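## Task

Carry the white rack holding the tubes from the counter to the desk, and carry the empty red rack from the desk to the counter, passing through the door that closes by itself. At the end both racks must stand upright, each tube must sit fully seated in a hole of the white rack, and the door must be closed. No rack or tube may touch the floor. One or both robots may be used. Finish by releasing everything and backing away, with neither robot fallen or left leaning.

## Robot and tools

Robots: r1 and r2 are identical Hello Robot Stretch 4 units. Each has an omni-wheel base (rim within 0.23 m of its centre), a lift on a mast, one arm that telescopes forward, a three-joint wrist (yaw, pitch, roll) and a two-finger gripper. Each carries four cameras: head, head_left, head_right (fisheye) and wrist. The robots are about 1.6 m tall. From time to time a loose object may get nudged by an outside disturbance.

Frames: each robot reports in its own base frame. The origin is on the floor under the base centre, x points forward, y left, z up. hand_pose is the point between the open fingertips, given in that frame, and its printed value may be somewhat off. Odometry is relative to where that robot's base started the scene. Because every robot uses its own frames, only images, lidar_m and wrist_depth_mm show where the two robots stand relative to each other.

execute_actions: takes "actions", a list holding exactly one action or none, plus optional "cameras" (a list of camera names; null, left out or ["all"] returns every camera, [] returns none). An empty list only reports state and images. The action is an object keyed "r1" and/or "r2". Under each key you may give:
- "base": exactly one relative move from where the base last measured itself. translate_m is forward(+)/back in metres, -2 to 2. strafe_m is sideways, left positive, in metres, -2 to 2. rotate_rad is a turn in place, counter-clockwise (left) positive, -3.2 to 3.2.
- "joints": absolute targets by name. lift_m 0 to 1.2 m. arm_m 0 to 0.55 m of extension. wrist_yaw_rad -1.134 to 4.276 (0 forward, + left, 3.14 folded back, above 3.4 the arm may block it). wrist_pitch_rad -1.117 to 4.259 (0 level, 1.57 pointing down). wrist_roll_rad -1.117 to 4.259 (+ is clockwise seen from behind). gripper_m -0.038 to 0.141 m fingertip gap; below 0 the fingers press together. Done tolerances are ±0.004 for lift, arm and gripper, ±0.02 for yaw and roll, ±0.05 for pitch. Targets outside a range are clamped and reported.
- "pace": "slow", "default", "fast" or "max". Base top speeds are 0.1/0.3/0.4/0.6 m/s and 1/2/3/4 rad/s. Above lift 0.2 these are reduced, down to 0.3 m/s and 1 rad/s at lift 1.2.
- "contact_limits": {"arm_m": 0 to 0.75}, how hard the arm may push before it stops; 0.5 if omitted.
- or only "end_of_arm": "enable_torque", which revives wrist or gripper motors that faulted.
Motions in one action start together. No action lasts more than 15 s. Unknown keys or invalid values reject the whole call. A joint or robot left out may keep pushing toward an earlier target. Once a result reports a stop, the remaining calls in that reply are skipped.

wait(seconds 0 to 10): the sim runs on with nothing new commanded. zoom_image(camera, region [x0,y0,x1,y1] in pixels, at most 504x504): enlarges part of the latest image. read_manual: licence text only. finished_scene(scene): ends the scene for good and reports success. Call it only once the goal holds steadily.

Results: base_status and joint_status give the outcome of each motion. "done" means the command completed; for the base it means the wheels turned fully, even if they slipped. "off_target" means it stopped short and may still push. "contact_stop_at_<key>" means it hit something; lift, arm or wheels then go slack, so a lift can sink under load and the base can roll. "limit_stop_at_tilt" means a lean over 6°. "limit_stop_at_own_body" is a self-collision guard, likely when pitch is below -0.2 and roll is below -0.4 or above 4. "torque_fault" means a wrist motor went limp and needs enable_torque. on_its_own lists anything not commanded; "held at" there is a target, not the current position. lidar_m is 12 distances in 30° sectors: the 1st is straight ahead, going counter-clockwise (4th left, 7th behind, 10th right). "-" means nothing seen or nearer than 0.25 m. It misses glass and thin legs. wrist_depth_mm is a 7x7 grid of depths, 100 to 2000 mm. base_odometry counts slip as travel. A gap of more than 0.1 rad between turned_by_wheels and turned_by_imu means a bump or slip. base_tilt is in degrees, with forward and right positive. motor_effort is in % with the peak in brackets; a clear change in gripper effort indicates a firm grasp.

Gripping: command a gap below the object's width; squeezing harder pulls the object toward the wrist. To unfold at the start, send lift_m 0.4 with wrist_yaw_rad 0.

Avoid: robots pressing against each other. Nothing reports this, and once bases touch, any further drive presses hard. Carrying together is risky because travel can differ by about 3 cm per metre. Do not turn or drive with more than 1 kg held at arm_m above 0.2, especially at fast paces. Avoid steady hard pushes with a high gripper, dropping racks or tubes, slamming the door, and a level gripper holding more than about 2 kg.

Each tool is called after "Call:" as a command line: name --argument value for each argument, lists and objects as JSON in quotes; but a table of rows of numbers goes row by row, as --pt "numbers of a row", without its own name.

## Session

Call:
execute_actions --actions '[]'

Scene clock: 0.00 s.
r1.base_odometry: x=+0.000 y=+0.000 heading=+0.000 (m, m, rad; r1's odometry frame)
r1.turned_by_wheels: +0.000 (rad since the last result)
r1.turned_by_imu: +0.000 (rad since the last result)
r1.base_tilt: forward=+0.0 right=+0.4 (deg)
r1.lidar_m: 1.13 1.27 1.34 1.22 1.20 0.99 0.75 0.71 0.77 1.07 1.54 0.87
r1.base_status: not commanded
r1.joint_positions: lift_m=+0.153 arm_m=-0.002 wrist_yaw_rad=+3.157 wrist_pitch_rad=+0.001 wrist_roll_rad=-0.001 gripper_m=+0.057
r1.joint_status: not commanded
r1.motor_effort: lift_m=+21 arm_m=+0 wrist_yaw_rad=-1 wrist_pitch_rad=-8 wrist_roll_rad=-2 gripper_m=+1 wheel_0=+0 wheel_1=-1 wheel_2=+0 (%)
r1.hand_pose: x=-0.1207 y=+0.0831 z=+0.3304 quat_wxyz=(-0.007, -0.001, +0.000, +1.000) (m; r1's base frame)
r1.wrist_depth_mm: - 138 878 976 1118 1255 1118 / - 117 156 991 1098 1281 1118 / - 120 157 991 1098 1255 1160 / 107 139 218 991 1098 1281 1182 / 216 809 878 991 1098 1255 1160 / 732 798 199 976 193 1138 1078 / 229 768 854 109 842 759 788
r2.base_odometry: x=+0.000 y=+0.000 heading=+0.000 (m, m, rad; r2's odometry frame)
r2.turned_by_wheels: +0.000 (rad since the last result)
r2.turned_by_imu: +0.000 (rad since the last result)
r2.base_tilt: forward=-0.2 right=+0.2 (deg)
r2.lidar_m: 0.95 1.74 2.17 2.05 1.77 1.79 1.06 0.86 0.90 0.95 0.80 0.81
r2.base_status: not commanded
r2.joint_positions: lift_m=+0.296 arm_m=+0.003 wrist_yaw_rad=+3.173 wrist_pitch_rad=-0.011 wrist_roll_rad=+0.015 gripper_m=+0.057
r2.joint_status: not commanded
r2.motor_effort: lift_m=+19 arm_m=+0 wrist_yaw_rad=+1 wrist_pitch_rad=-6 wrist_roll_rad=-1 gripper_m=-4 wheel_0=+0 wheel_1=+0 wheel_2=+0 (%)
r2.hand_pose: x=-0.1174 y=+0.0784 z=+0.4769 quat_wxyz=(-0.016, +0.005, +0.007, +1.000) (m; r2's base frame)
r2.wrist_depth_mm: - 140 232 - - 1756 1499 / - 109 139 - - 1808 1537 / - 110 138 1397 - 1756 1499 / - 121 146 1397 - 1808 1537 / 141 946 1160 1397 - 1756 1537 / 215 991 218 1430 198 1708 1464 / 213 1025 1160 668 1205 1098 1205
pictures: r1_head_camera, r1_head_left_camera, r1_head_right_camera, r1_wrist_camera, r2_head_camera, r2_head_left_camera, r2_head_right_camera, r2_wrist_camera
Images, in order (width x height): r1_head_camera 420x560, r1_head_left_camera 420x672, r1_head_right_camera 420x672, r1_wrist_camera 616x392, r2_head_camera 420x560, r2_head_left_camera 420x672, r2_head_right_camera 420x672, r2_wrist_camera 616x392.

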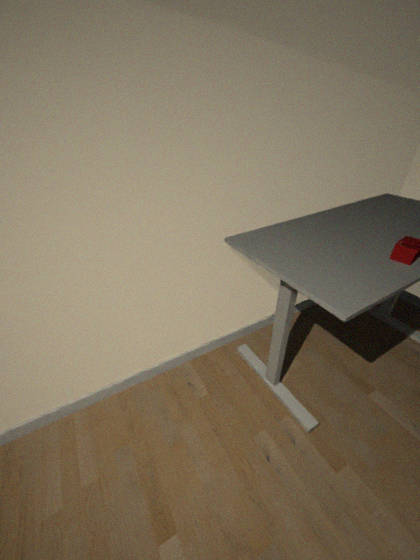

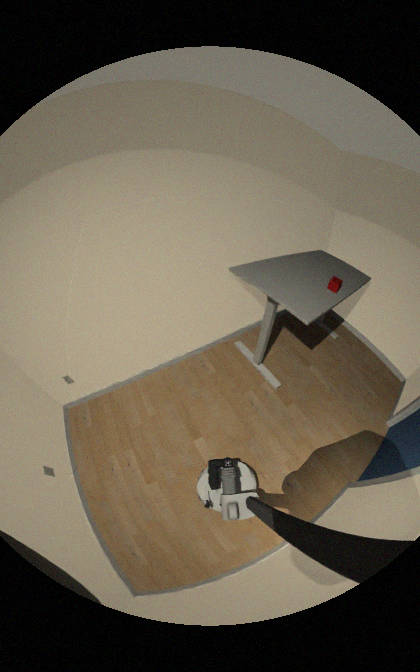

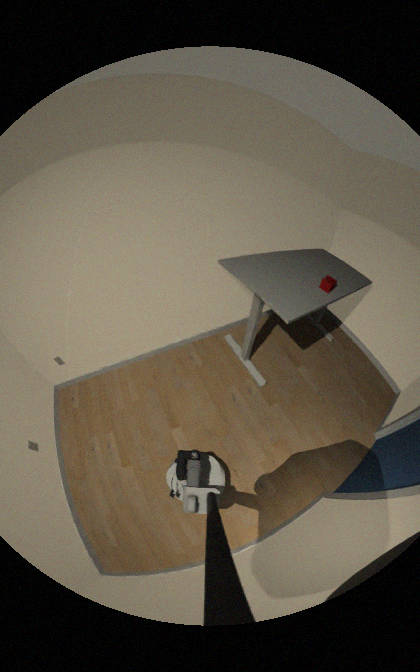

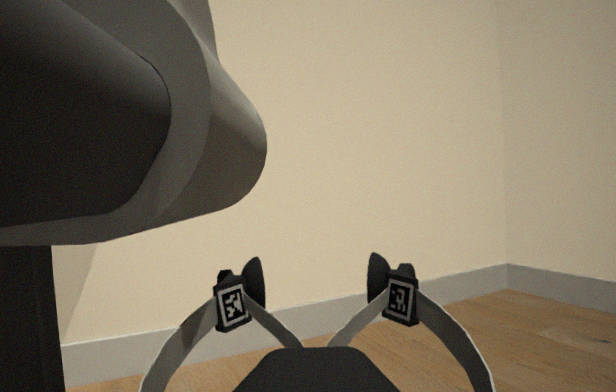

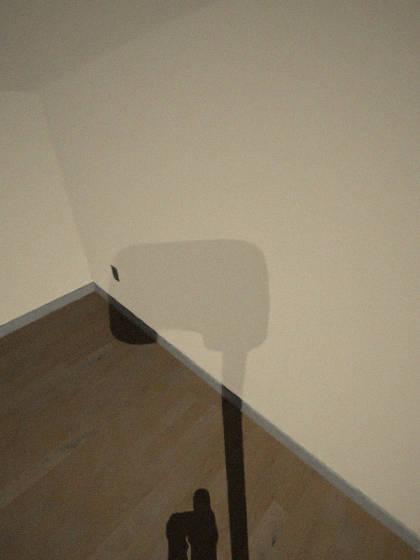

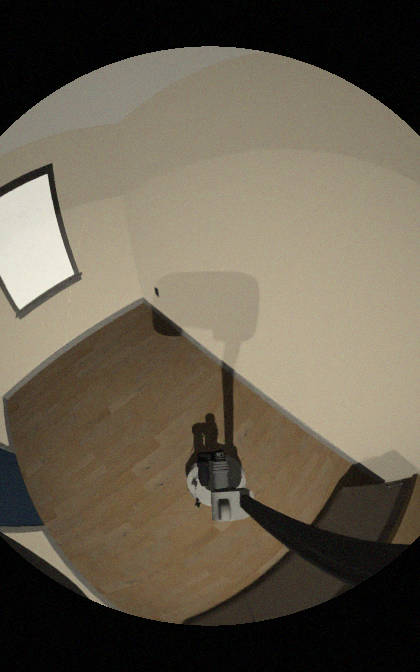

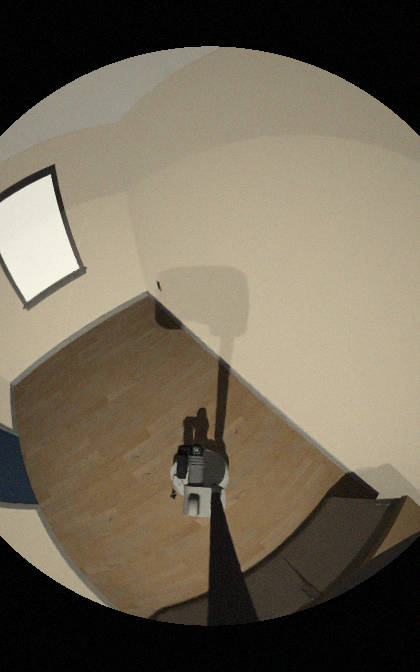

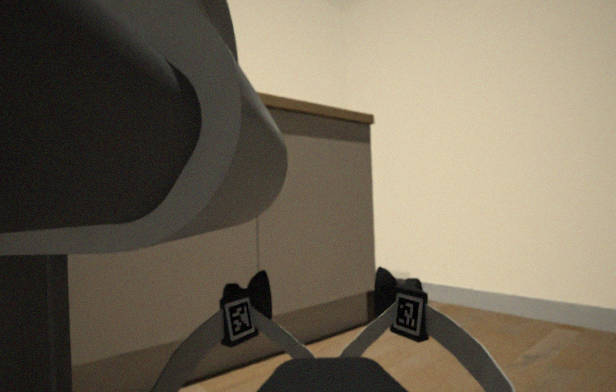

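Call:
zoom_image --camera "r1_head_right_camera" --region '[210, 230, 420, 520]'

Call:
zoom_image --camera "r1_head_camera" --region '[340, 210, 420, 330]'

Call:
zoom_image --camera "r2_head_left_camera" --region '[0, 380, 150, 630]'

Call:
zoom_image --camera "r2_head_right_camera" --region '[220, 440, 420, 630]'

Region (210, 230, 420, 520) of r1_head_right_camera's 420x672 image, scaled by 1.738, with more detail than that image has; it fills the left 365 columns of this view, and the rest is white.

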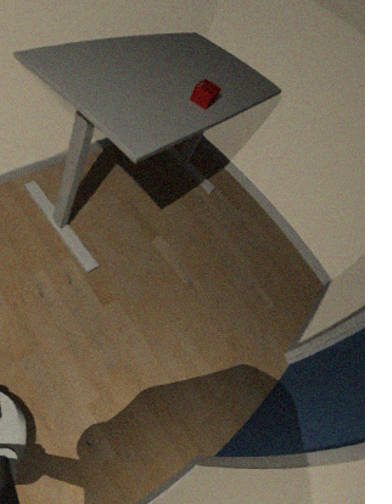

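Region (340, 210, 420, 330) of r1_head_camera's 420x560 image, scaled by 4.200, with more detail than that image has.

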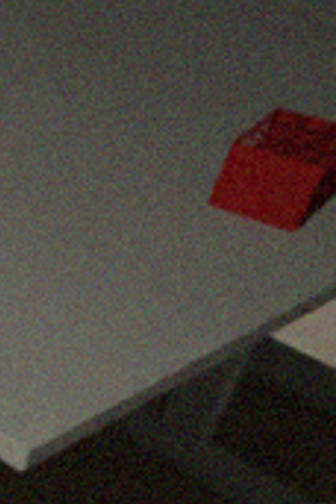

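Region (0, 380, 150, 630) of r2_head_left_camera's 420x672 image, scaled by 2.016, with more detail than that image has; it fills the left 302 columns of this view, and the rest is white.

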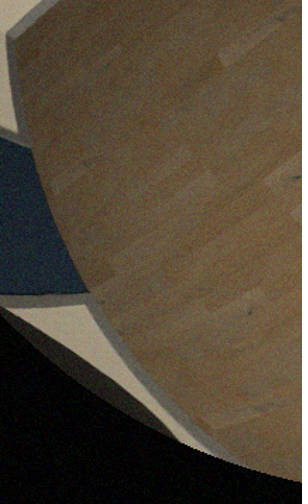

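Region (220, 440, 420, 630) of r2_head_right_camera's 420x672 image, scaled by 2.520, with more detail than that image has; it fills the top 479 rows of this view, and the rest is white.

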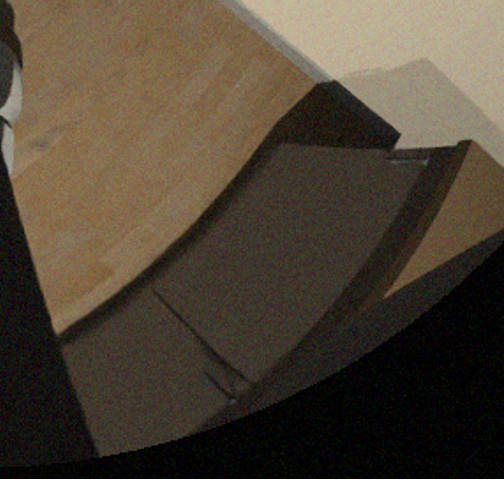

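Call:
execute_actions --actions '[{"r1": {"base": {"rotate_rad": 0.47}, "joints": {"lift_m": 0.2}, "pace": "fast"}, "r2": {"base": {"rotate_rad": -2.38}, "joints": {"lift_m": 0.6}, "pace": "max"}}]' --cameras '["r1_head_right_camera", "r2_head_camera", "r2_head_right_camera"]'

Scene clock: 54.57 s.
r1.base_odometry: x=+0.000 y=+0.000 heading=+0.470 (m, m, rad; r1's odometry frame)
r1.turned_by_wheels: +0.470 (rad since the last result)
r1.turned_by_imu: +0.467 (rad since the last result)
r1.base_tilt: forward=+0.0 right=+0.5 (deg)
r1.lidar_m: 1.25 1.32 1.24 1.20 1.04 0.75 0.70 0.75 1.05 1.89 0.86 1.06
r1.base_status: done
r1.joint_positions: lift_m=+0.200 arm_m=-0.002 wrist_yaw_rad=+3.157 wrist_pitch_rad=+0.001 wrist_roll_rad=-0.001 gripper_m=+0.057
r1.joint_status: all done
r1.motor_effort: lift_m=+24(26) arm_m=+0(0) wrist_yaw_rad=-1(1) wrist_pitch_rad=-8(8) wrist_roll_rad=+0(1) gripper_m=-3(2) wheel_0=-2(7) wheel_1=-1(10) wheel_2=+0(6) (%)
r1.hand_pose: x=-0.1207 y=+0.0831 z=+0.3776 quat_wxyz=(-0.007, -0.001, +0.000, +1.000) (m; r1's base frame)
r1.wrist_depth_mm: - 138 854 842 842 842 842 / - 118 156 842 854 842 842 / - 121 157 866 842 842 842 / 107 139 218 854 842 854 854 / 215 878 866 854 854 854 854 / 878 878 198 878 193 854 866 / 229 866 866 109 854 831 831
r2.base_odometry: x=+0.000 y=+0.000 heading=-2.380 (m, m, rad; r2's odometry frame)
r2.turned_by_wheels: -2.380 (rad since the last result)
r2.turned_by_imu: -2.407 (rad since the last result)
r2.base_tilt: forward=-0.3 right=+0.2 (deg)
r2.lidar_m: 0.89 0.94 0.84 0.80 0.83 1.17 2.19 2.29 1.83 1.73 1.29 0.91
r2.base_status: done
r2.joint_positions: lift_m=+0.600 arm_m=+0.003 wrist_yaw_rad=+3.173 wrist_pitch_rad=-0.011 wrist_roll_rad=+0.015 gripper_m=+0.057
r2.joint_status: all done
r2.motor_effort: lift_m=+21(25) arm_m=+0(0) wrist_yaw_rad=+2(1) wrist_pitch_rad=-5(7) wrist_roll_rad=-1(1) gripper_m=-1(1) wheel_0=-1(9) wheel_1=-2(12) wheel_2=-2(10) (%)
r2.hand_pose: x=-0.1174 y=+0.0784 z=+0.7812 quat_wxyz=(-0.016, +0.005, +0.007, +1.000) (m; r2's base frame)
r2.wrist_depth_mm: - 140 232 - - 1756 1182 / - 109 138 - - 1808 1138 / - 110 138 - - 1808 1160 / - 121 146 - - 1808 1205 / 141 - - - - 1863 1205 / 216 - 218 - 198 1756 1182 / 213 - 1921 1025 1863 1464 1229
pictures: r1_head_right_camera, r2_head_camera, r2_head_right_camera
Images, in order (width x height): r1_head_right_camera 420x672, r2_head_camera 420x560, r2_head_right_camera 420x672.

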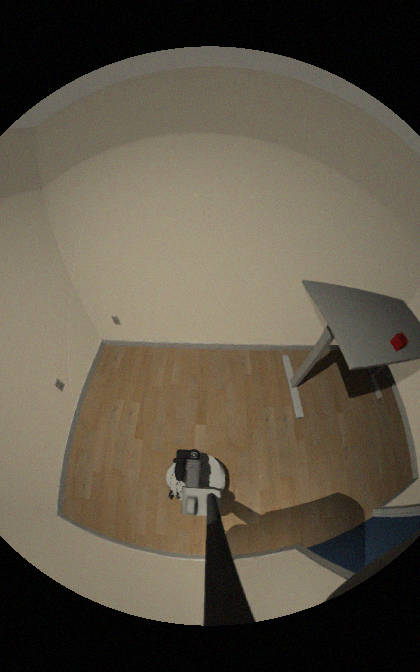

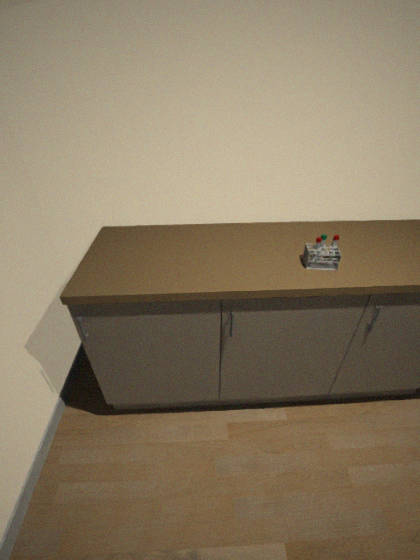

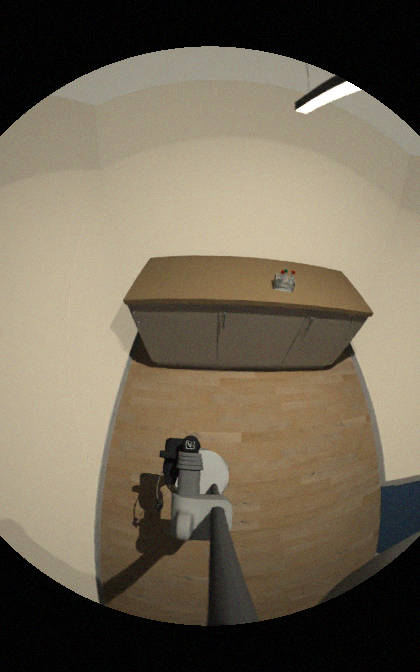

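Call:
zoom_image --camera "r2_head_camera" --region '[290, 225, 360, 285]'

Region (290, 225, 360, 285) of r2_head_camera's 420x560 image, scaled by 7.200, with more detail than that image has; it fills the top 432 rows of this view, and the rest is white.

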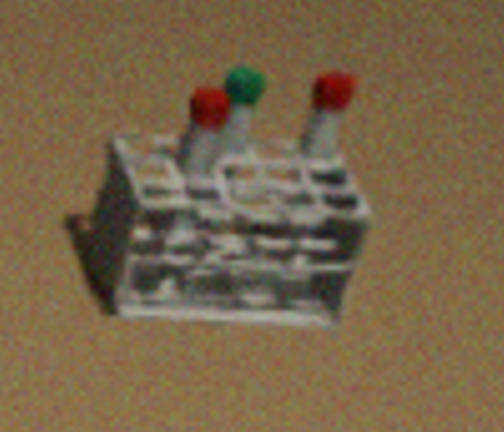

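Call:
execute_actions --actions '[{"r1": {"base": {"strafe_m": -1.37}, "joints": {"lift_m": 1.2, "gripper_m": 0.12}, "pace": "max"}, "r2": {"base": {"strafe_m": -0.55}, "joints": {"lift_m": 1.2, "arm_m": 0.45, "wrist_yaw_rad": 1.571, "wrist_pitch_rad": 1.571, "wrist_roll_rad": 0.11, "gripper_m": 0.12}, "pace": "fast"}}]' --cameras '["r1_head_left_camera", "r1_head_right_camera", "r1_wrist_camera", "r2_head_left_camera", "r2_head_right_camera", "r2_wrist_camera"]'

Scene clock: 95.67 s.
r1.base_odometry: x=+0.620 y=-1.222 heading=+0.470 (m, m, rad; r1's odometry frame)
r1.turned_by_wheels: +0.000 (rad since the last result)
r1.turned_by_imu: -0.002 (rad since the last result)
r1.base_tilt: forward=+0.0 right=+0.5 (deg)
r1.lidar_m: 0.45 0.46 0.64 2.57 1.03 0.82 0.77 0.78 1.05 1.14 0.70 0.49
r1.base_status: done
r1.joint_positions: lift_m=+1.198 arm_m=-0.002 wrist_yaw_rad=+3.157 wrist_pitch_rad=+0.001 wrist_roll_rad=-0.001 gripper_m=+0.120
r1.joint_status: all done
joint sent to its limit — the command would take r1.lift_m past its upper limit, so that joint was sent only as far as its limit.
r1.motor_effort: lift_m=+23(26) arm_m=+0(0) wrist_yaw_rad=-1(2) wrist_pitch_rad=-8(9) wrist_roll_rad=+0(2) gripper_m=+2(5) wheel_0=-2(14) wheel_1=+1(17) wheel_2=-1(3) (%)
r1.hand_pose: x=-0.1208 y=+0.0831 z=+1.3763 quat_wxyz=(-0.008, -0.001, +0.000, +1.000) (m; r1's base frame)
r1.wrist_depth_mm: - 138 222 210 250 891 831 / - 117 156 917 917 904 842 / - 120 156 931 917 904 842 / 106 139 218 946 931 917 854 / 216 878 946 931 931 917 854 / 878 866 216 946 931 842 854 / 229 878 946 109 931 931 854
r2.base_odometry: x=-0.379 y=+0.398 heading=-2.380 (m, m, rad; r2's odometry frame)
r2.turned_by_wheels: +0.000 (rad since the last result)
r2.turned_by_imu: +0.001 (rad since the last result)
r2.base_tilt: forward=-0.3 right=+0.1 (deg)
r2.lidar_m: 0.87 0.93 1.29 1.36 1.42 1.97 2.17 1.71 1.26 1.23 1.28 0.92
r2.base_status: done
r2.joint_positions: lift_m=+1.200 arm_m=+0.449 wrist_yaw_rad=+1.571 wrist_pitch_rad=+1.571 wrist_roll_rad=+0.110 gripper_m=+0.120
r2.joint_status: all done
r2.motor_effort: lift_m=+22(23) arm_m=+8(8) wrist_yaw_rad=+0(6) wrist_pitch_rad=+0(6) wrist_roll_rad=+0(3) gripper_m=+2(3) wheel_0=+1(12) wheel_1=+1(12) wheel_2=-1(3) (%)
r2.hand_pose: x=+0.7070 y=+0.0000 z=+1.0895 quat_wxyz=(+0.527, -0.472, +0.527, +0.472) (m; r2's base frame)
r2.wrist_depth_mm: 1308 1336 1308 1308 866 410 397 / 1336 1308 1308 1308 931 424 394 / 1336 1336 1308 1308 1008 492 394 / 1336 1205 1336 1336 1098 508 397 / 1098 1098 1308 1308 1308 525 394 / 1336 1281 216 1308 1060 210 392 / 1281 1308 1308 153 1008 559 394
pictures: r1_head_left_camera, r1_head_right_camera, r1_wrist_camera, r2_head_left_camera, r2_head_right_camera, r2_wrist_camera
Images, in order (width x height): r1_head_left_camera 420x672, r1_head_right_camera 420x672, r1_wrist_camera 616x392, r2_head_left_camera 420x672, r2_head_right_camera 420x672, r2_wrist_camera 616x392.

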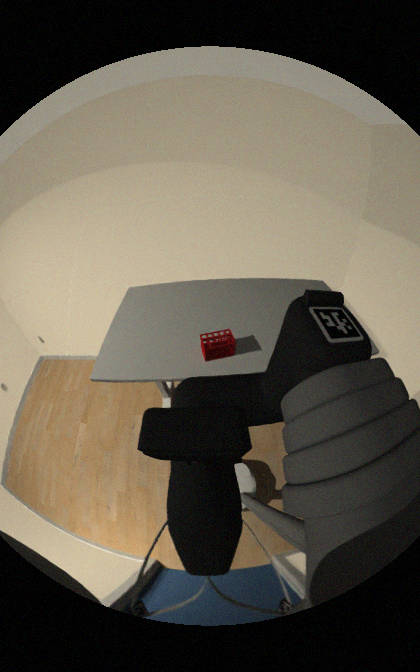

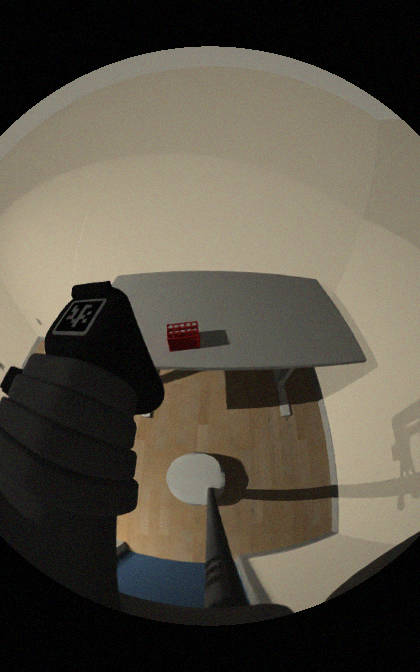

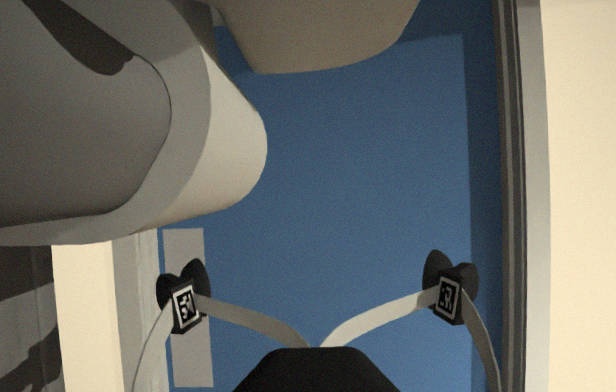

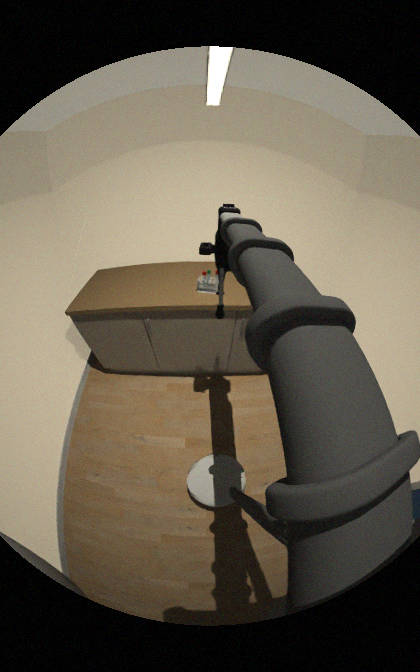

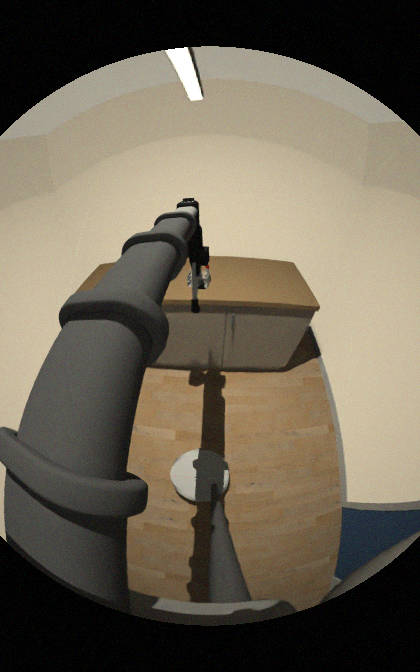

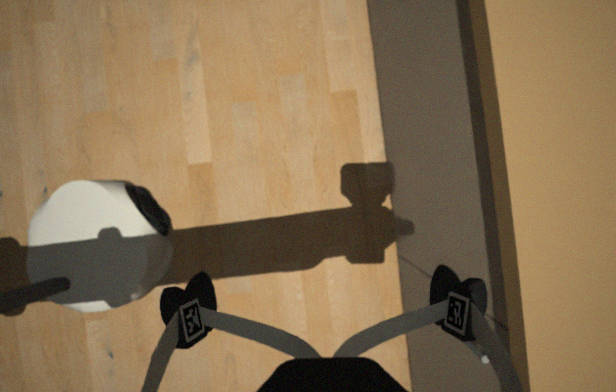

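Call:
execute_actions --actions '[{"r1": {"base": {"strafe_m": 0.047}, "joints": {"arm_m": 0.33, "wrist_yaw_rad": 1.571, "wrist_pitch_rad": 1.571, "wrist_roll_rad": -0.2}, "pace": "fast"}, "r2": {"base": {"translate_m": 0.30}, "joints": {"arm_m": 0.525}, "pace": "fast"}}]' --cameras '["r1_wrist_camera", "r2_wrist_camera"]'

Scene clock: 218.13 s.
r1.base_odometry: x=+0.599 y=-1.180 heading=+0.469 (m, m, rad; r1's odometry frame)
r1.turned_by_wheels: +0.000 (rad since the last result)
r1.turned_by_imu: -0.002 (rad since the last result)
r1.base_tilt: forward=+0.0 right=+0.5 (deg)
r1.lidar_m: 0.44 0.44 0.62 2.52 1.04 0.81 0.79 0.81 1.02 1.18 0.66 0.47
r1.base_status: done
r1.joint_positions: lift_m=+1.198 arm_m=+0.329 wrist_yaw_rad=+1.571 wrist_pitch_rad=+1.571 wrist_roll_rad=-0.200 gripper_m=+0.120
r1.joint_status: all done
r1.motor_effort: lift_m=+23(23) arm_m=+6(6) wrist_yaw_rad=-3(8) wrist_pitch_rad=-1(10) wrist_roll_rad=-1(1) gripper_m=-2(3) wheel_0=-1(7) wheel_1=-1(9) wheel_2=-1(1) (%)
r1.hand_pose: x=+0.5873 y=+0.0001 z=+1.0881 quat_wxyz=(+0.447, -0.548, +0.447, +0.548) (m; r1's base frame)
r1.wrist_depth_mm: 1336 1366 362 359 357 353 351 / 1336 1366 364 362 357 357 353 / 1336 1118 366 362 364 359 355 / 1118 1138 366 362 364 359 359 / 1366 1366 368 329 366 362 359 / 1397 1366 217 291 366 362 359 / 1397 1366 370 110 366 364 362
r2.base_odometry: x=-0.597 y=+0.191 heading=-2.380 (m, m, rad; r2's odometry frame)
r2.turned_by_wheels: +0.000 (rad since the last result)
r2.turned_by_imu: +0.000 (rad since the last result)
r2.base_tilt: forward=-0.3 right=+0.1 (deg)
r2.lidar_m: 0.57 0.61 0.87 1.35 1.42 1.99 2.50 1.72 1.26 1.20 0.82 0.61
r2.base_status: done
r2.joint_positions: lift_m=+1.200 arm_m=+0.524 wrist_yaw_rad=+1.571 wrist_pitch_rad=+1.571 wrist_roll_rad=+0.110 gripper_m=+0.120
r2.joint_status: all done
r2.motor_effort: lift_m=+22(22) arm_m=+8(9) wrist_yaw_rad=+1(1) wrist_pitch_rad=+0(0) wrist_roll_rad=+1(0) gripper_m=+0(1) wheel_0=+0(3) wheel_1=+0(5) wheel_2=+0(8) (%)
r2.hand_pose: x=+0.7820 y=+0.0000 z=+1.0895 quat_wxyz=(+0.527, -0.472, +0.527, +0.472) (m; r2's base frame)
r2.wrist_depth_mm: 1336 1308 404 402 399 397 399 / 1336 1308 404 402 399 397 397 / 1336 1336 404 402 399 397 394 / 1138 1255 404 362 399 397 394 / 1098 1118 402 325 399 397 394 / 1118 1336 217 373 399 210 394 / 1308 1308 402 153 397 394 394
pictures: r1_wrist_camera, r2_wrist_camera
Images, in order (width x height): r1_wrist_camera 616x392, r2_wrist_camera 616x392.

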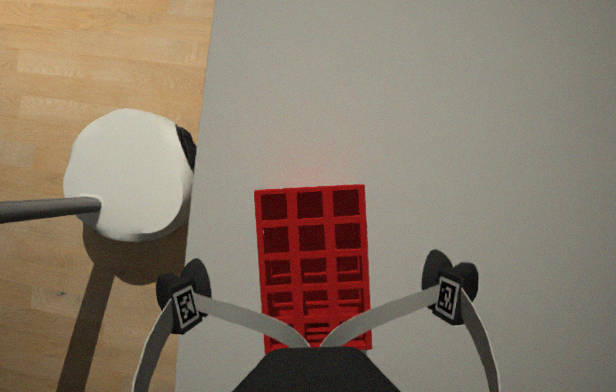

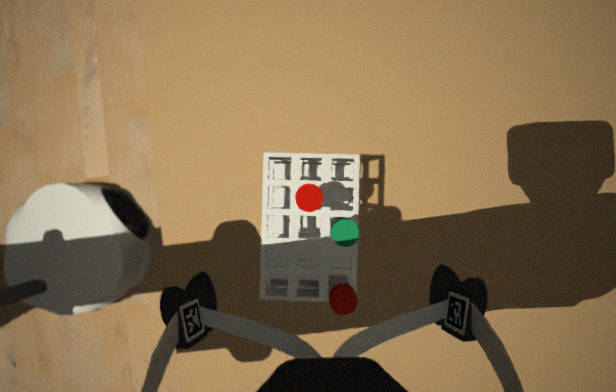

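Call:
zoom_image --camera "r2_wrist_camera" --region '[150, 140, 500, 392]'

Call:
zoom_image --camera "r1_wrist_camera" --region '[140, 160, 490, 392]'

Region (150, 140, 500, 392) of r2_wrist_camera's 616x392 image, scaled by 1.440; it fills the top 363 rows of this view, and the rest is white.

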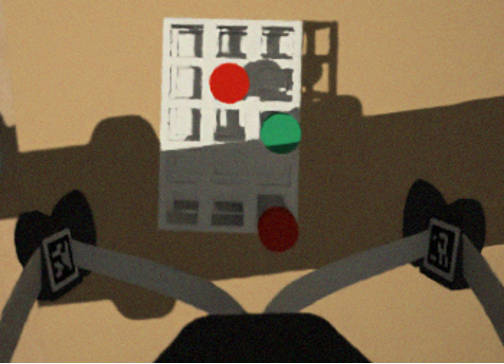

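Region (140, 160, 490, 392) of r1_wrist_camera's 616x392 image, scaled by 1.440; it fills the top 334 rows of this view, and the rest is white.

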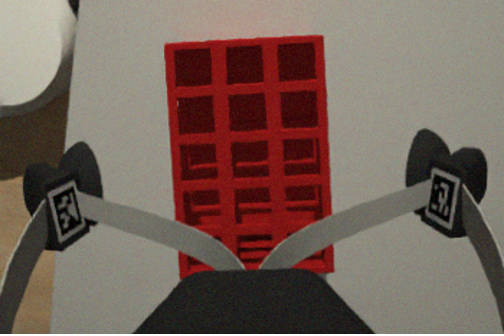

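Call:
execute_actions --actions '[{"r1": {"base": {"strafe_m": -0.004}, "joints": {"lift_m": 1.113, "wrist_roll_rad": -0.21}, "pace": "fast"}, "r2": {"base": {"strafe_m": 0.014}, "joints": {"lift_m": 1.13, "arm_m": 0.513, "wrist_roll_rad": 0.166}, "pace": "fast"}}]' --cameras '["r1_wrist_camera", "r2_wrist_camera"]'

Scene clock: 245.63 s.
r1.base_odometry: x=+0.601 y=-1.183 heading=+0.469 (m, m, rad; r1's odometry frame)
r1.turned_by_wheels: +0.000 (rad since the last result)
r1.turned_by_imu: -0.001 (rad since the last result)
r1.base_tilt: forward=+0.0 right=+0.6 (deg)
r1.lidar_m: 0.44 0.45 0.63 2.53 1.03 0.83 0.79 0.81 1.06 1.18 0.68 0.47
r1.base_status: done
r1.joint_positions: lift_m=+1.113 arm_m=+0.329 wrist_yaw_rad=+1.571 wrist_pitch_rad=+1.571 wrist_roll_rad=-0.210 gripper_m=+0.120
r1.joint_status: all done
r1.motor_effort: lift_m=+19(21) arm_m=+6(6) wrist_yaw_rad=-1(3) wrist_pitch_rad=-2(1) wrist_roll_rad=-2(7) gripper_m=-2(2) wheel_0=+0(6) wheel_1=+0(8) wheel_2=-1(1) (%)
r1.hand_pose: x=+0.5873 y=+0.0000 z=+1.0029 quat_wxyz=(+0.445, -0.550, +0.445, +0.550) (m; r1's base frame)
r1.wrist_depth_mm: 1255 1255 276 277 273 274 271 / 1281 1281 279 277 274 272 271 / 1281 1042 281 278 276 274 273 / 1042 1042 281 276 276 276 274 / 1255 1060 282 204 276 277 274 / 1255 1281 206 206 240 276 276 / 1281 1281 285 109 281 278 277
r2.base_odometry: x=-0.587 y=+0.181 heading=-2.380 (m, m, rad; r2's odometry frame)
r2.turned_by_wheels: +0.000 (rad since the last result)
r2.turned_by_imu: +0.001 (rad since the last result)
r2.base_tilt: forward=-0.3 right=+0.2 (deg)
r2.lidar_m: 0.58 0.63 0.88 1.33 1.42 1.98 2.53 1.77 1.29 1.24 0.82 0.61
r2.base_status: done
r2.joint_positions: lift_m=+1.130 arm_m=+0.514 wrist_yaw_rad=+1.571 wrist_pitch_rad=+1.571 wrist_roll_rad=+0.166 gripper_m=+0.120
r2.joint_status: all done
r2.motor_effort: lift_m=+15(20) arm_m=-8(7) wrist_yaw_rad=+1(0) wrist_pitch_rad=+0(1) wrist_roll_rad=+0(3) gripper_m=+0(3) wheel_0=-1(7) wheel_1=+1(7) wheel_2=+0(0) (%)
r2.hand_pose: x=+0.7727 y=+0.0000 z=+1.0200 quat_wxyz=(+0.539, -0.457, +0.540, +0.457) (m; r2's base frame)
r2.wrist_depth_mm: 1281 336 336 334 332 329 329 / 1255 340 334 330 330 329 329 / 1281 336 334 332 329 329 327 / 1255 338 334 256 330 329 329 / 1042 1042 332 291 329 327 327 / 1042 1042 217 256 254 209 327 / 1255 1255 330 153 327 325 327
pictures: r1_wrist_camera, r2_wrist_camera
Images, in order (width x height): r1_wrist_camera 616x392, r2_wrist_camera 616x392.

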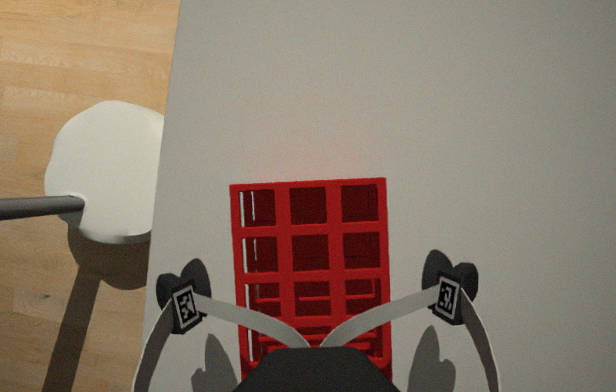

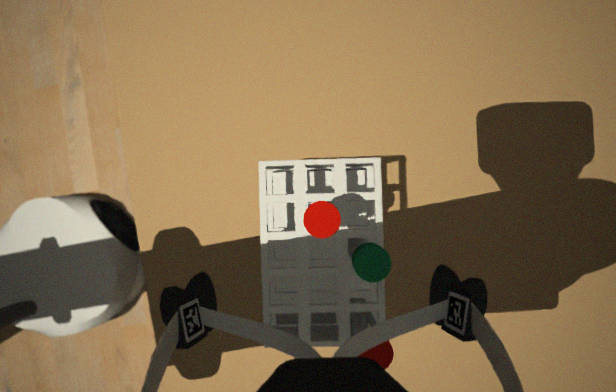

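Call:
zoom_image --camera "r2_wrist_camera" --region '[230, 140, 500, 392]'

Region (230, 140, 500, 392) of r2_wrist_camera's 616x392 image, scaled by 1.867; it fills the top 470 rows of this view, and the rest is white.

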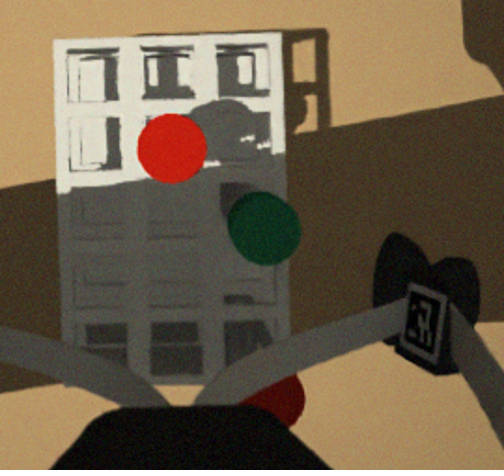

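Call:
execute_actions --actions '[{"r1": {"joints": {"gripper_m": 0.03}}, "r2": {"joints": {"lift_m": 1.076, "gripper_m": 0.105}, "pace": "default"}}]' --cameras '["r1_wrist_camera", "r2_wrist_camera"]'

Scene clock: 261.80 s.
r1.base_odometry: x=+0.601 y=-1.183 heading=+0.469 (m, m, rad; r1's odometry frame)
r1.turned_by_wheels: +0.000 (rad since the last result)
r1.turned_by_imu: -0.002 (rad since the last result)
r1.base_tilt: forward=+0.0 right=+0.5 (deg)
r1.lidar_m: 0.44 0.46 0.63 2.53 1.04 0.82 0.79 0.80 1.07 1.20 0.70 0.48
r1.base_status: not commanded
r1.joint_positions: lift_m=+1.113 arm_m=+0.329 wrist_yaw_rad=+1.571 wrist_pitch_rad=+1.571 wrist_roll_rad=-0.210 gripper_m=+0.031
r1.joint_status: all done
r1.motor_effort: lift_m=+19(18) arm_m=+6(6) wrist_yaw_rad=-2(2) wrist_pitch_rad=-2(1) wrist_roll_rad=-1(2) gripper_m=-23(22) wheel_0=+0(0) wheel_1=+0(0) wheel_2=-1(1) (%)
r1.hand_pose: x=+0.5873 y=+0.0000 z=+1.0029 quat_wxyz=(+0.445, -0.550, +0.445, +0.550) (m; r1's base frame)
r1.wrist_depth_mm: 1229 1229 278 276 272 271 271 / 1281 1229 279 276 274 272 272 / 1281 1025 279 277 276 274 273 / 1042 1042 279 236 277 274 273 / 1281 1060 282 200 272 277 276 / 1281 1281 192 201 200 277 276 / 1308 287 283 109 279 278 276
r2.base_odometry: x=-0.587 y=+0.181 heading=-2.380 (m, m, rad; r2's odometry frame)
r2.turned_by_wheels: +0.000 (rad since the last result)
r2.turned_by_imu: +0.001 (rad since the last result)
r2.base_tilt: forward=-0.3 right=+0.2 (deg)
r2.lidar_m: 0.56 0.65 0.90 1.32 1.40 1.96 2.51 1.75 1.28 1.24 0.86 0.61
r2.base_status: not commanded
r2.joint_positions: lift_m=+1.076 arm_m=+0.514 wrist_yaw_rad=+1.571 wrist_pitch_rad=+1.571 wrist_roll_rad=+0.166 gripper_m=+0.105
r2.joint_status: all done
r2.motor_effort: lift_m=+15(14) arm_m=-8(8) wrist_yaw_rad=+1(1) wrist_pitch_rad=+0(1) wrist_roll_rad=+1(1) gripper_m=+0(0) wheel_0=-1(1) wheel_1=+1(1) wheel_2=-1(1) (%)
r2.hand_pose: x=+0.7727 y=+0.0000 z=+0.9660 quat_wxyz=(+0.539, -0.457, +0.540, +0.457) (m; r2's base frame)
r2.wrist_depth_mm: 1182 282 279 278 277 276 274 / 1205 282 279 278 278 274 276 / 1205 281 279 277 277 276 273 / 1138 279 279 202 274 274 273 / 991 281 278 203 219 274 273 / 976 281 208 237 186 273 273 / 1229 279 277 154 237 273 272
pictures: r1_wrist_camera, r2_wrist_camera
Images, in order (width x height): r1_wrist_camera 616x392, r2_wrist_camera 616x392.

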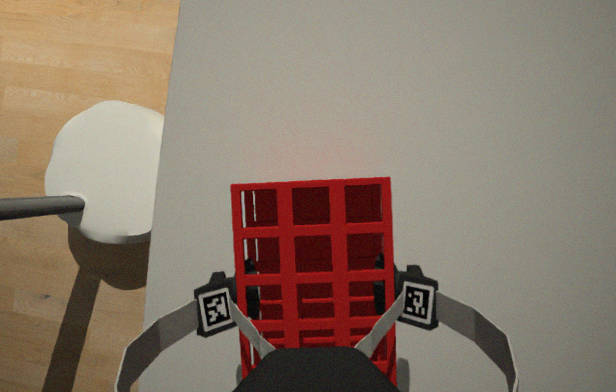

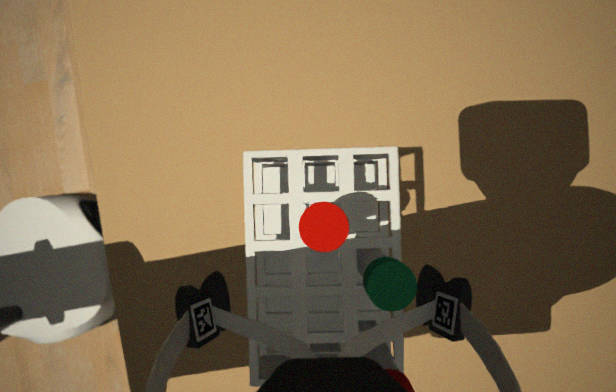

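Call:
execute_actions --actions '[{"r1": {"base": {"strafe_m": -0.04}, "joints": {"lift_m": 1.15, "arm_m": 0.003, "wrist_roll_rad": 0.0}, "pace": "fast"}, "r2": {"joints": {"gripper_m": 0.022}}}]' --cameras '["r1_wrist_camera", "r2_wrist_camera", "r2_head_right_camera"]'

Scene clock: 277.70 s.
r1.base_odometry: x=+0.619 y=-1.219 heading=+0.469 (m, m, rad; r1's odometry frame)
r1.turned_by_wheels: +0.000 (rad since the last result)
r1.turned_by_imu: -0.002 (rad since the last result)
r1.base_tilt: forward=+0.1 right=+0.6 (deg)
r1.lidar_m: 0.44 0.47 0.61 2.58 1.05 0.80 0.78 0.78 1.05 1.15 0.71 0.47
r1.base_status: done
r1.joint_positions: lift_m=+1.150 arm_m=+0.004 wrist_yaw_rad=+1.571 wrist_pitch_rad=+1.571 wrist_roll_rad=+0.000 gripper_m=+0.031
r1.joint_status: all done
r1.motor_effort: lift_m=+24(27) arm_m=-6(5) wrist_yaw_rad=-1(2) wrist_pitch_rad=-2(3) wrist_roll_rad=+0(3) gripper_m=-21(22) wheel_0=-1(8) wheel_1=+0(10) wheel_2=-1(1) (%)
r1.hand_pose: x=+0.2623 y=-0.0001 z=+1.0395 quat_wxyz=(+0.500, -0.500, +0.500, +0.500) (m; r1's base frame)
r1.wrist_depth_mm: 1281 1281 1281 1281 1281 1205 307 / 1308 1255 1255 1281 1255 1255 307 / 1308 1308 1255 1255 1281 1229 310 / 1308 1281 1078 236 1281 1255 312 / 1336 1308 1078 199 272 1255 315 / 484 1308 191 201 200 1255 317 / 1281 1308 1281 109 1308 1308 327
r2.base_odometry: x=-0.587 y=+0.181 heading=-2.380 (m, m, rad; r2's odometry frame)
r2.turned_by_wheels: +0.000 (rad since the last result)
r2.turned_by_imu: +0.001 (rad since the last result)
r2.base_tilt: forward=-0.3 right=+0.2 (deg)
r2.lidar_m: 0.58 0.63 0.87 1.33 1.42 1.95 2.52 1.75 1.25 1.22 0.84 0.61
r2.base_status: not commanded
r2.joint_positions: lift_m=+1.076 arm_m=+0.514 wrist_yaw_rad=+1.571 wrist_pitch_rad=+1.571 wrist_roll_rad=+0.166 gripper_m=+0.022
r2.joint_status: all done
r2.motor_effort: lift_m=+15(15) arm_m=-8(7) wrist_yaw_rad=+1(1) wrist_pitch_rad=+0(0) wrist_roll_rad=+1(1) gripper_m=-20(23) wheel_0=-1(1) wheel_1=+1(1) wheel_2=-1(0) (%)
r2.hand_pose: x=+0.7727 y=+0.0000 z=+0.9660 quat_wxyz=(+0.539, -0.457, +0.540, +0.457) (m; r2's base frame)
r2.wrist_depth_mm: 1205 282 279 279 277 277 274 / 1205 282 279 278 277 274 274 / 1205 282 279 278 277 276 273 / 1138 282 278 195 268 274 273 / 991 281 279 196 229 274 273 / 991 279 195 230 181 273 272 / 1205 278 278 194 234 273 272
pictures: r1_wrist_camera, r2_head_right_camera, r2_wrist_camera
Images, in order (width x height): r1_wrist_camera 616x392, r2_head_right_camera 420x672, r2_wrist_camera 616x392.

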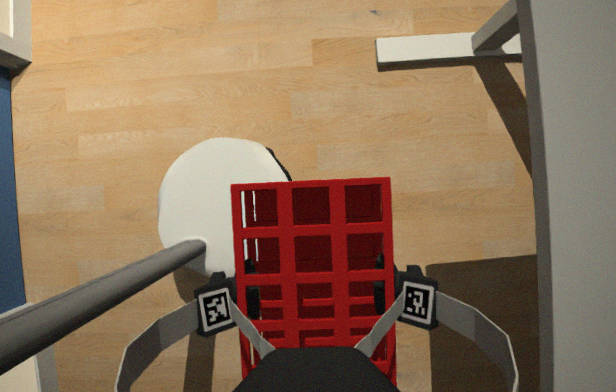

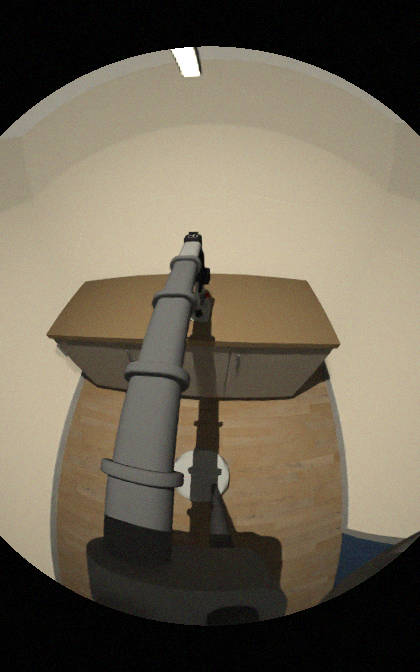

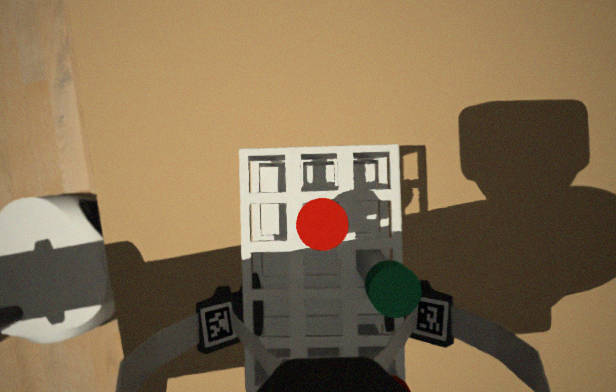

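Call:
execute_actions --actions '[{"r1": {"base": {"translate_m": -0.55}, "joints": {"lift_m": 0.45, "wrist_yaw_rad": 0.0}, "pace": "fast"}, "r2": {"base": {"translate_m": -0.6}, "joints": {"lift_m": 1.115, "arm_m": 0.006, "wrist_roll_rad": 0.0}, "pace": "fast"}}]' --cameras '["r1_wrist_camera", "r1_head_left_camera", "r1_head_right_camera", "r2_wrist_camera", "r2_head_right_camera"]'

Scene clock: 293.93 s.
r1.base_odometry: x=+0.128 y=-1.468 heading=+0.469 (m, m, rad; r1's odometry frame)
r1.turned_by_wheels: +0.000 (rad since the last result)
r1.turned_by_imu: -0.002 (rad since the last result)
r1.base_tilt: forward=+0.1 right=+0.7 (deg)
r1.lidar_m: 1.00 1.05 2.59 0.70 0.36 0.25 0.25 0.25 0.36 0.72 1.20 1.03
r1.base_status: done
r1.joint_positions: lift_m=+0.450 arm_m=+0.004 wrist_yaw_rad=+0.000 wrist_pitch_rad=+1.571 wrist_roll_rad=+0.000 gripper_m=+0.031
r1.joint_status: all done
r1.motor_effort: lift_m=+19(22) arm_m=-5(6) wrist_yaw_rad=-2(7) wrist_pitch_rad=-1(2) wrist_roll_rad=+1(0) gripper_m=-20(24) wheel_0=-2(6) wheel_1=-2(6) wheel_2=-1(8) (%)
r1.hand_pose: x=+0.1748 y=-0.0874 z=+0.3399 quat_wxyz=(+0.707, +0.000, +0.707, +0.000) (m; r1's base frame)
r1.wrist_depth_mm: 574 569 569 564 564 554 554 / 574 569 564 564 559 564 559 / 574 569 569 569 564 564 559 / 585 580 569 236 559 559 564 / 585 574 359 199 272 564 564 / 591 362 191 201 199 569 569 / 591 362 362 109 357 569 569
r2.base_odometry: x=-0.152 y=+0.595 heading=-2.381 (m, m, rad; r2's odometry frame)
r2.turned_by_wheels: +0.000 (rad since the last result)
r2.turned_by_imu: +0.006 (rad since the last result)
r2.base_tilt: forward=-0.3 right=+0.2 (deg)
r2.lidar_m: 1.20 0.25 1.41 1.35 1.41 1.96 1.90 1.79 1.29 1.22 1.31 1.24
r2.base_status: done
r2.joint_positions: lift_m=+1.115 arm_m=+0.007 wrist_yaw_rad=+1.571 wrist_pitch_rad=+1.571 wrist_roll_rad=+0.000 gripper_m=+0.022
r2.joint_status: all done
r2.motor_effort: lift_m=+22(23) arm_m=-7(9) wrist_yaw_rad=+1(0) wrist_pitch_rad=+0(0) wrist_roll_rad=-2(5) gripper_m=-22(20) wheel_0=-1(5) wheel_1=-2(6) wheel_2=+0(12) (%)
r2.hand_pose: x=+0.2657 y=+0.0000 z=+1.0044 quat_wxyz=(+0.500, -0.500, +0.500, +0.500) (m; r2's base frame)
r2.wrist_depth_mm: 1281 1229 1229 1205 1229 1229 1205 / 1255 1229 1255 1229 1229 1205 1229 / 1255 1229 1255 1229 1205 1205 1205 / 1255 1229 1025 196 267 1205 1205 / 1229 1229 991 195 230 1229 1205 / 521 1205 195 230 182 1205 1205 / 1229 1229 1229 193 193 1205 1182
pictures: r1_head_left_camera, r1_head_right_camera, r1_wrist_camera, r2_head_right_camera, r2_wrist_camera
Images, in order (width x height): r1_head_left_camera 420x672, r1_head_right_camera 420x672, r1_wrist_camera 616x392, r2_head_right_camera 420x672, r2_wrist_camera 616x392.

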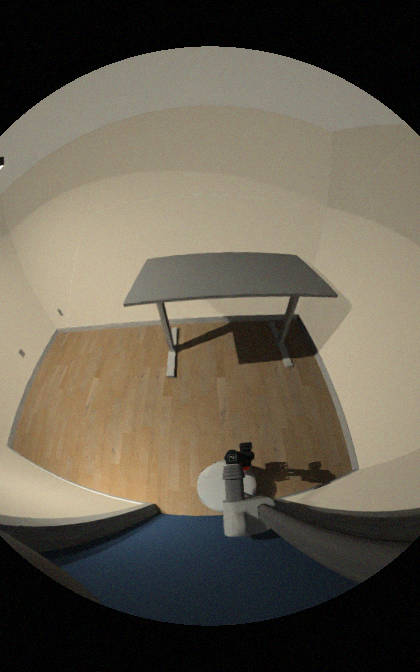

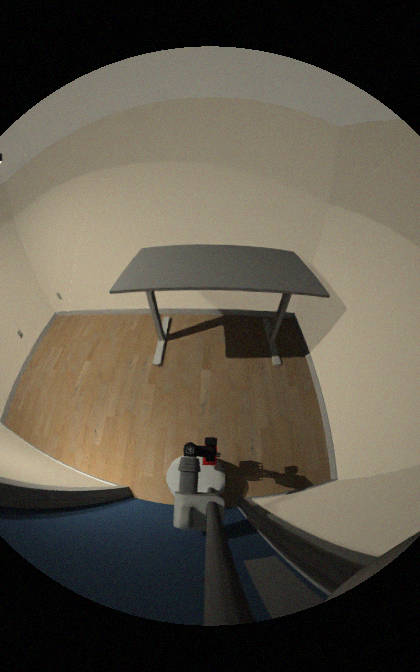

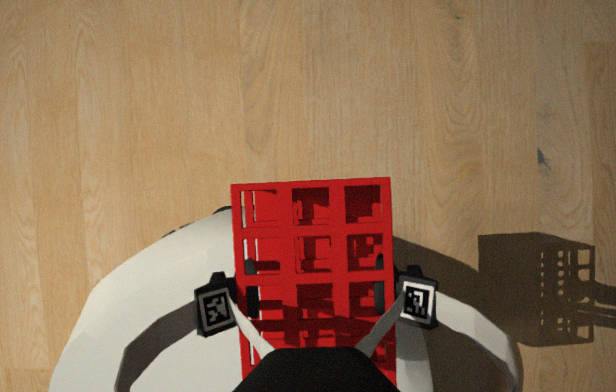

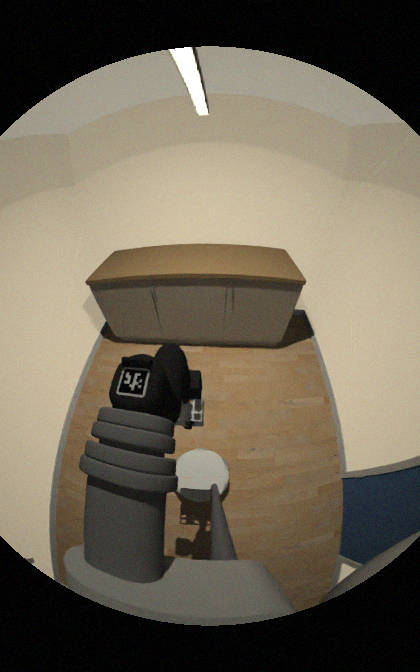

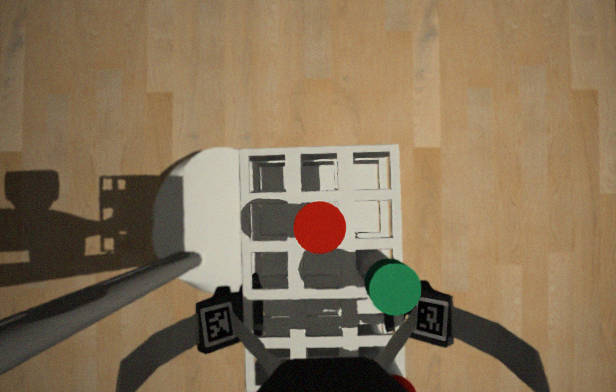

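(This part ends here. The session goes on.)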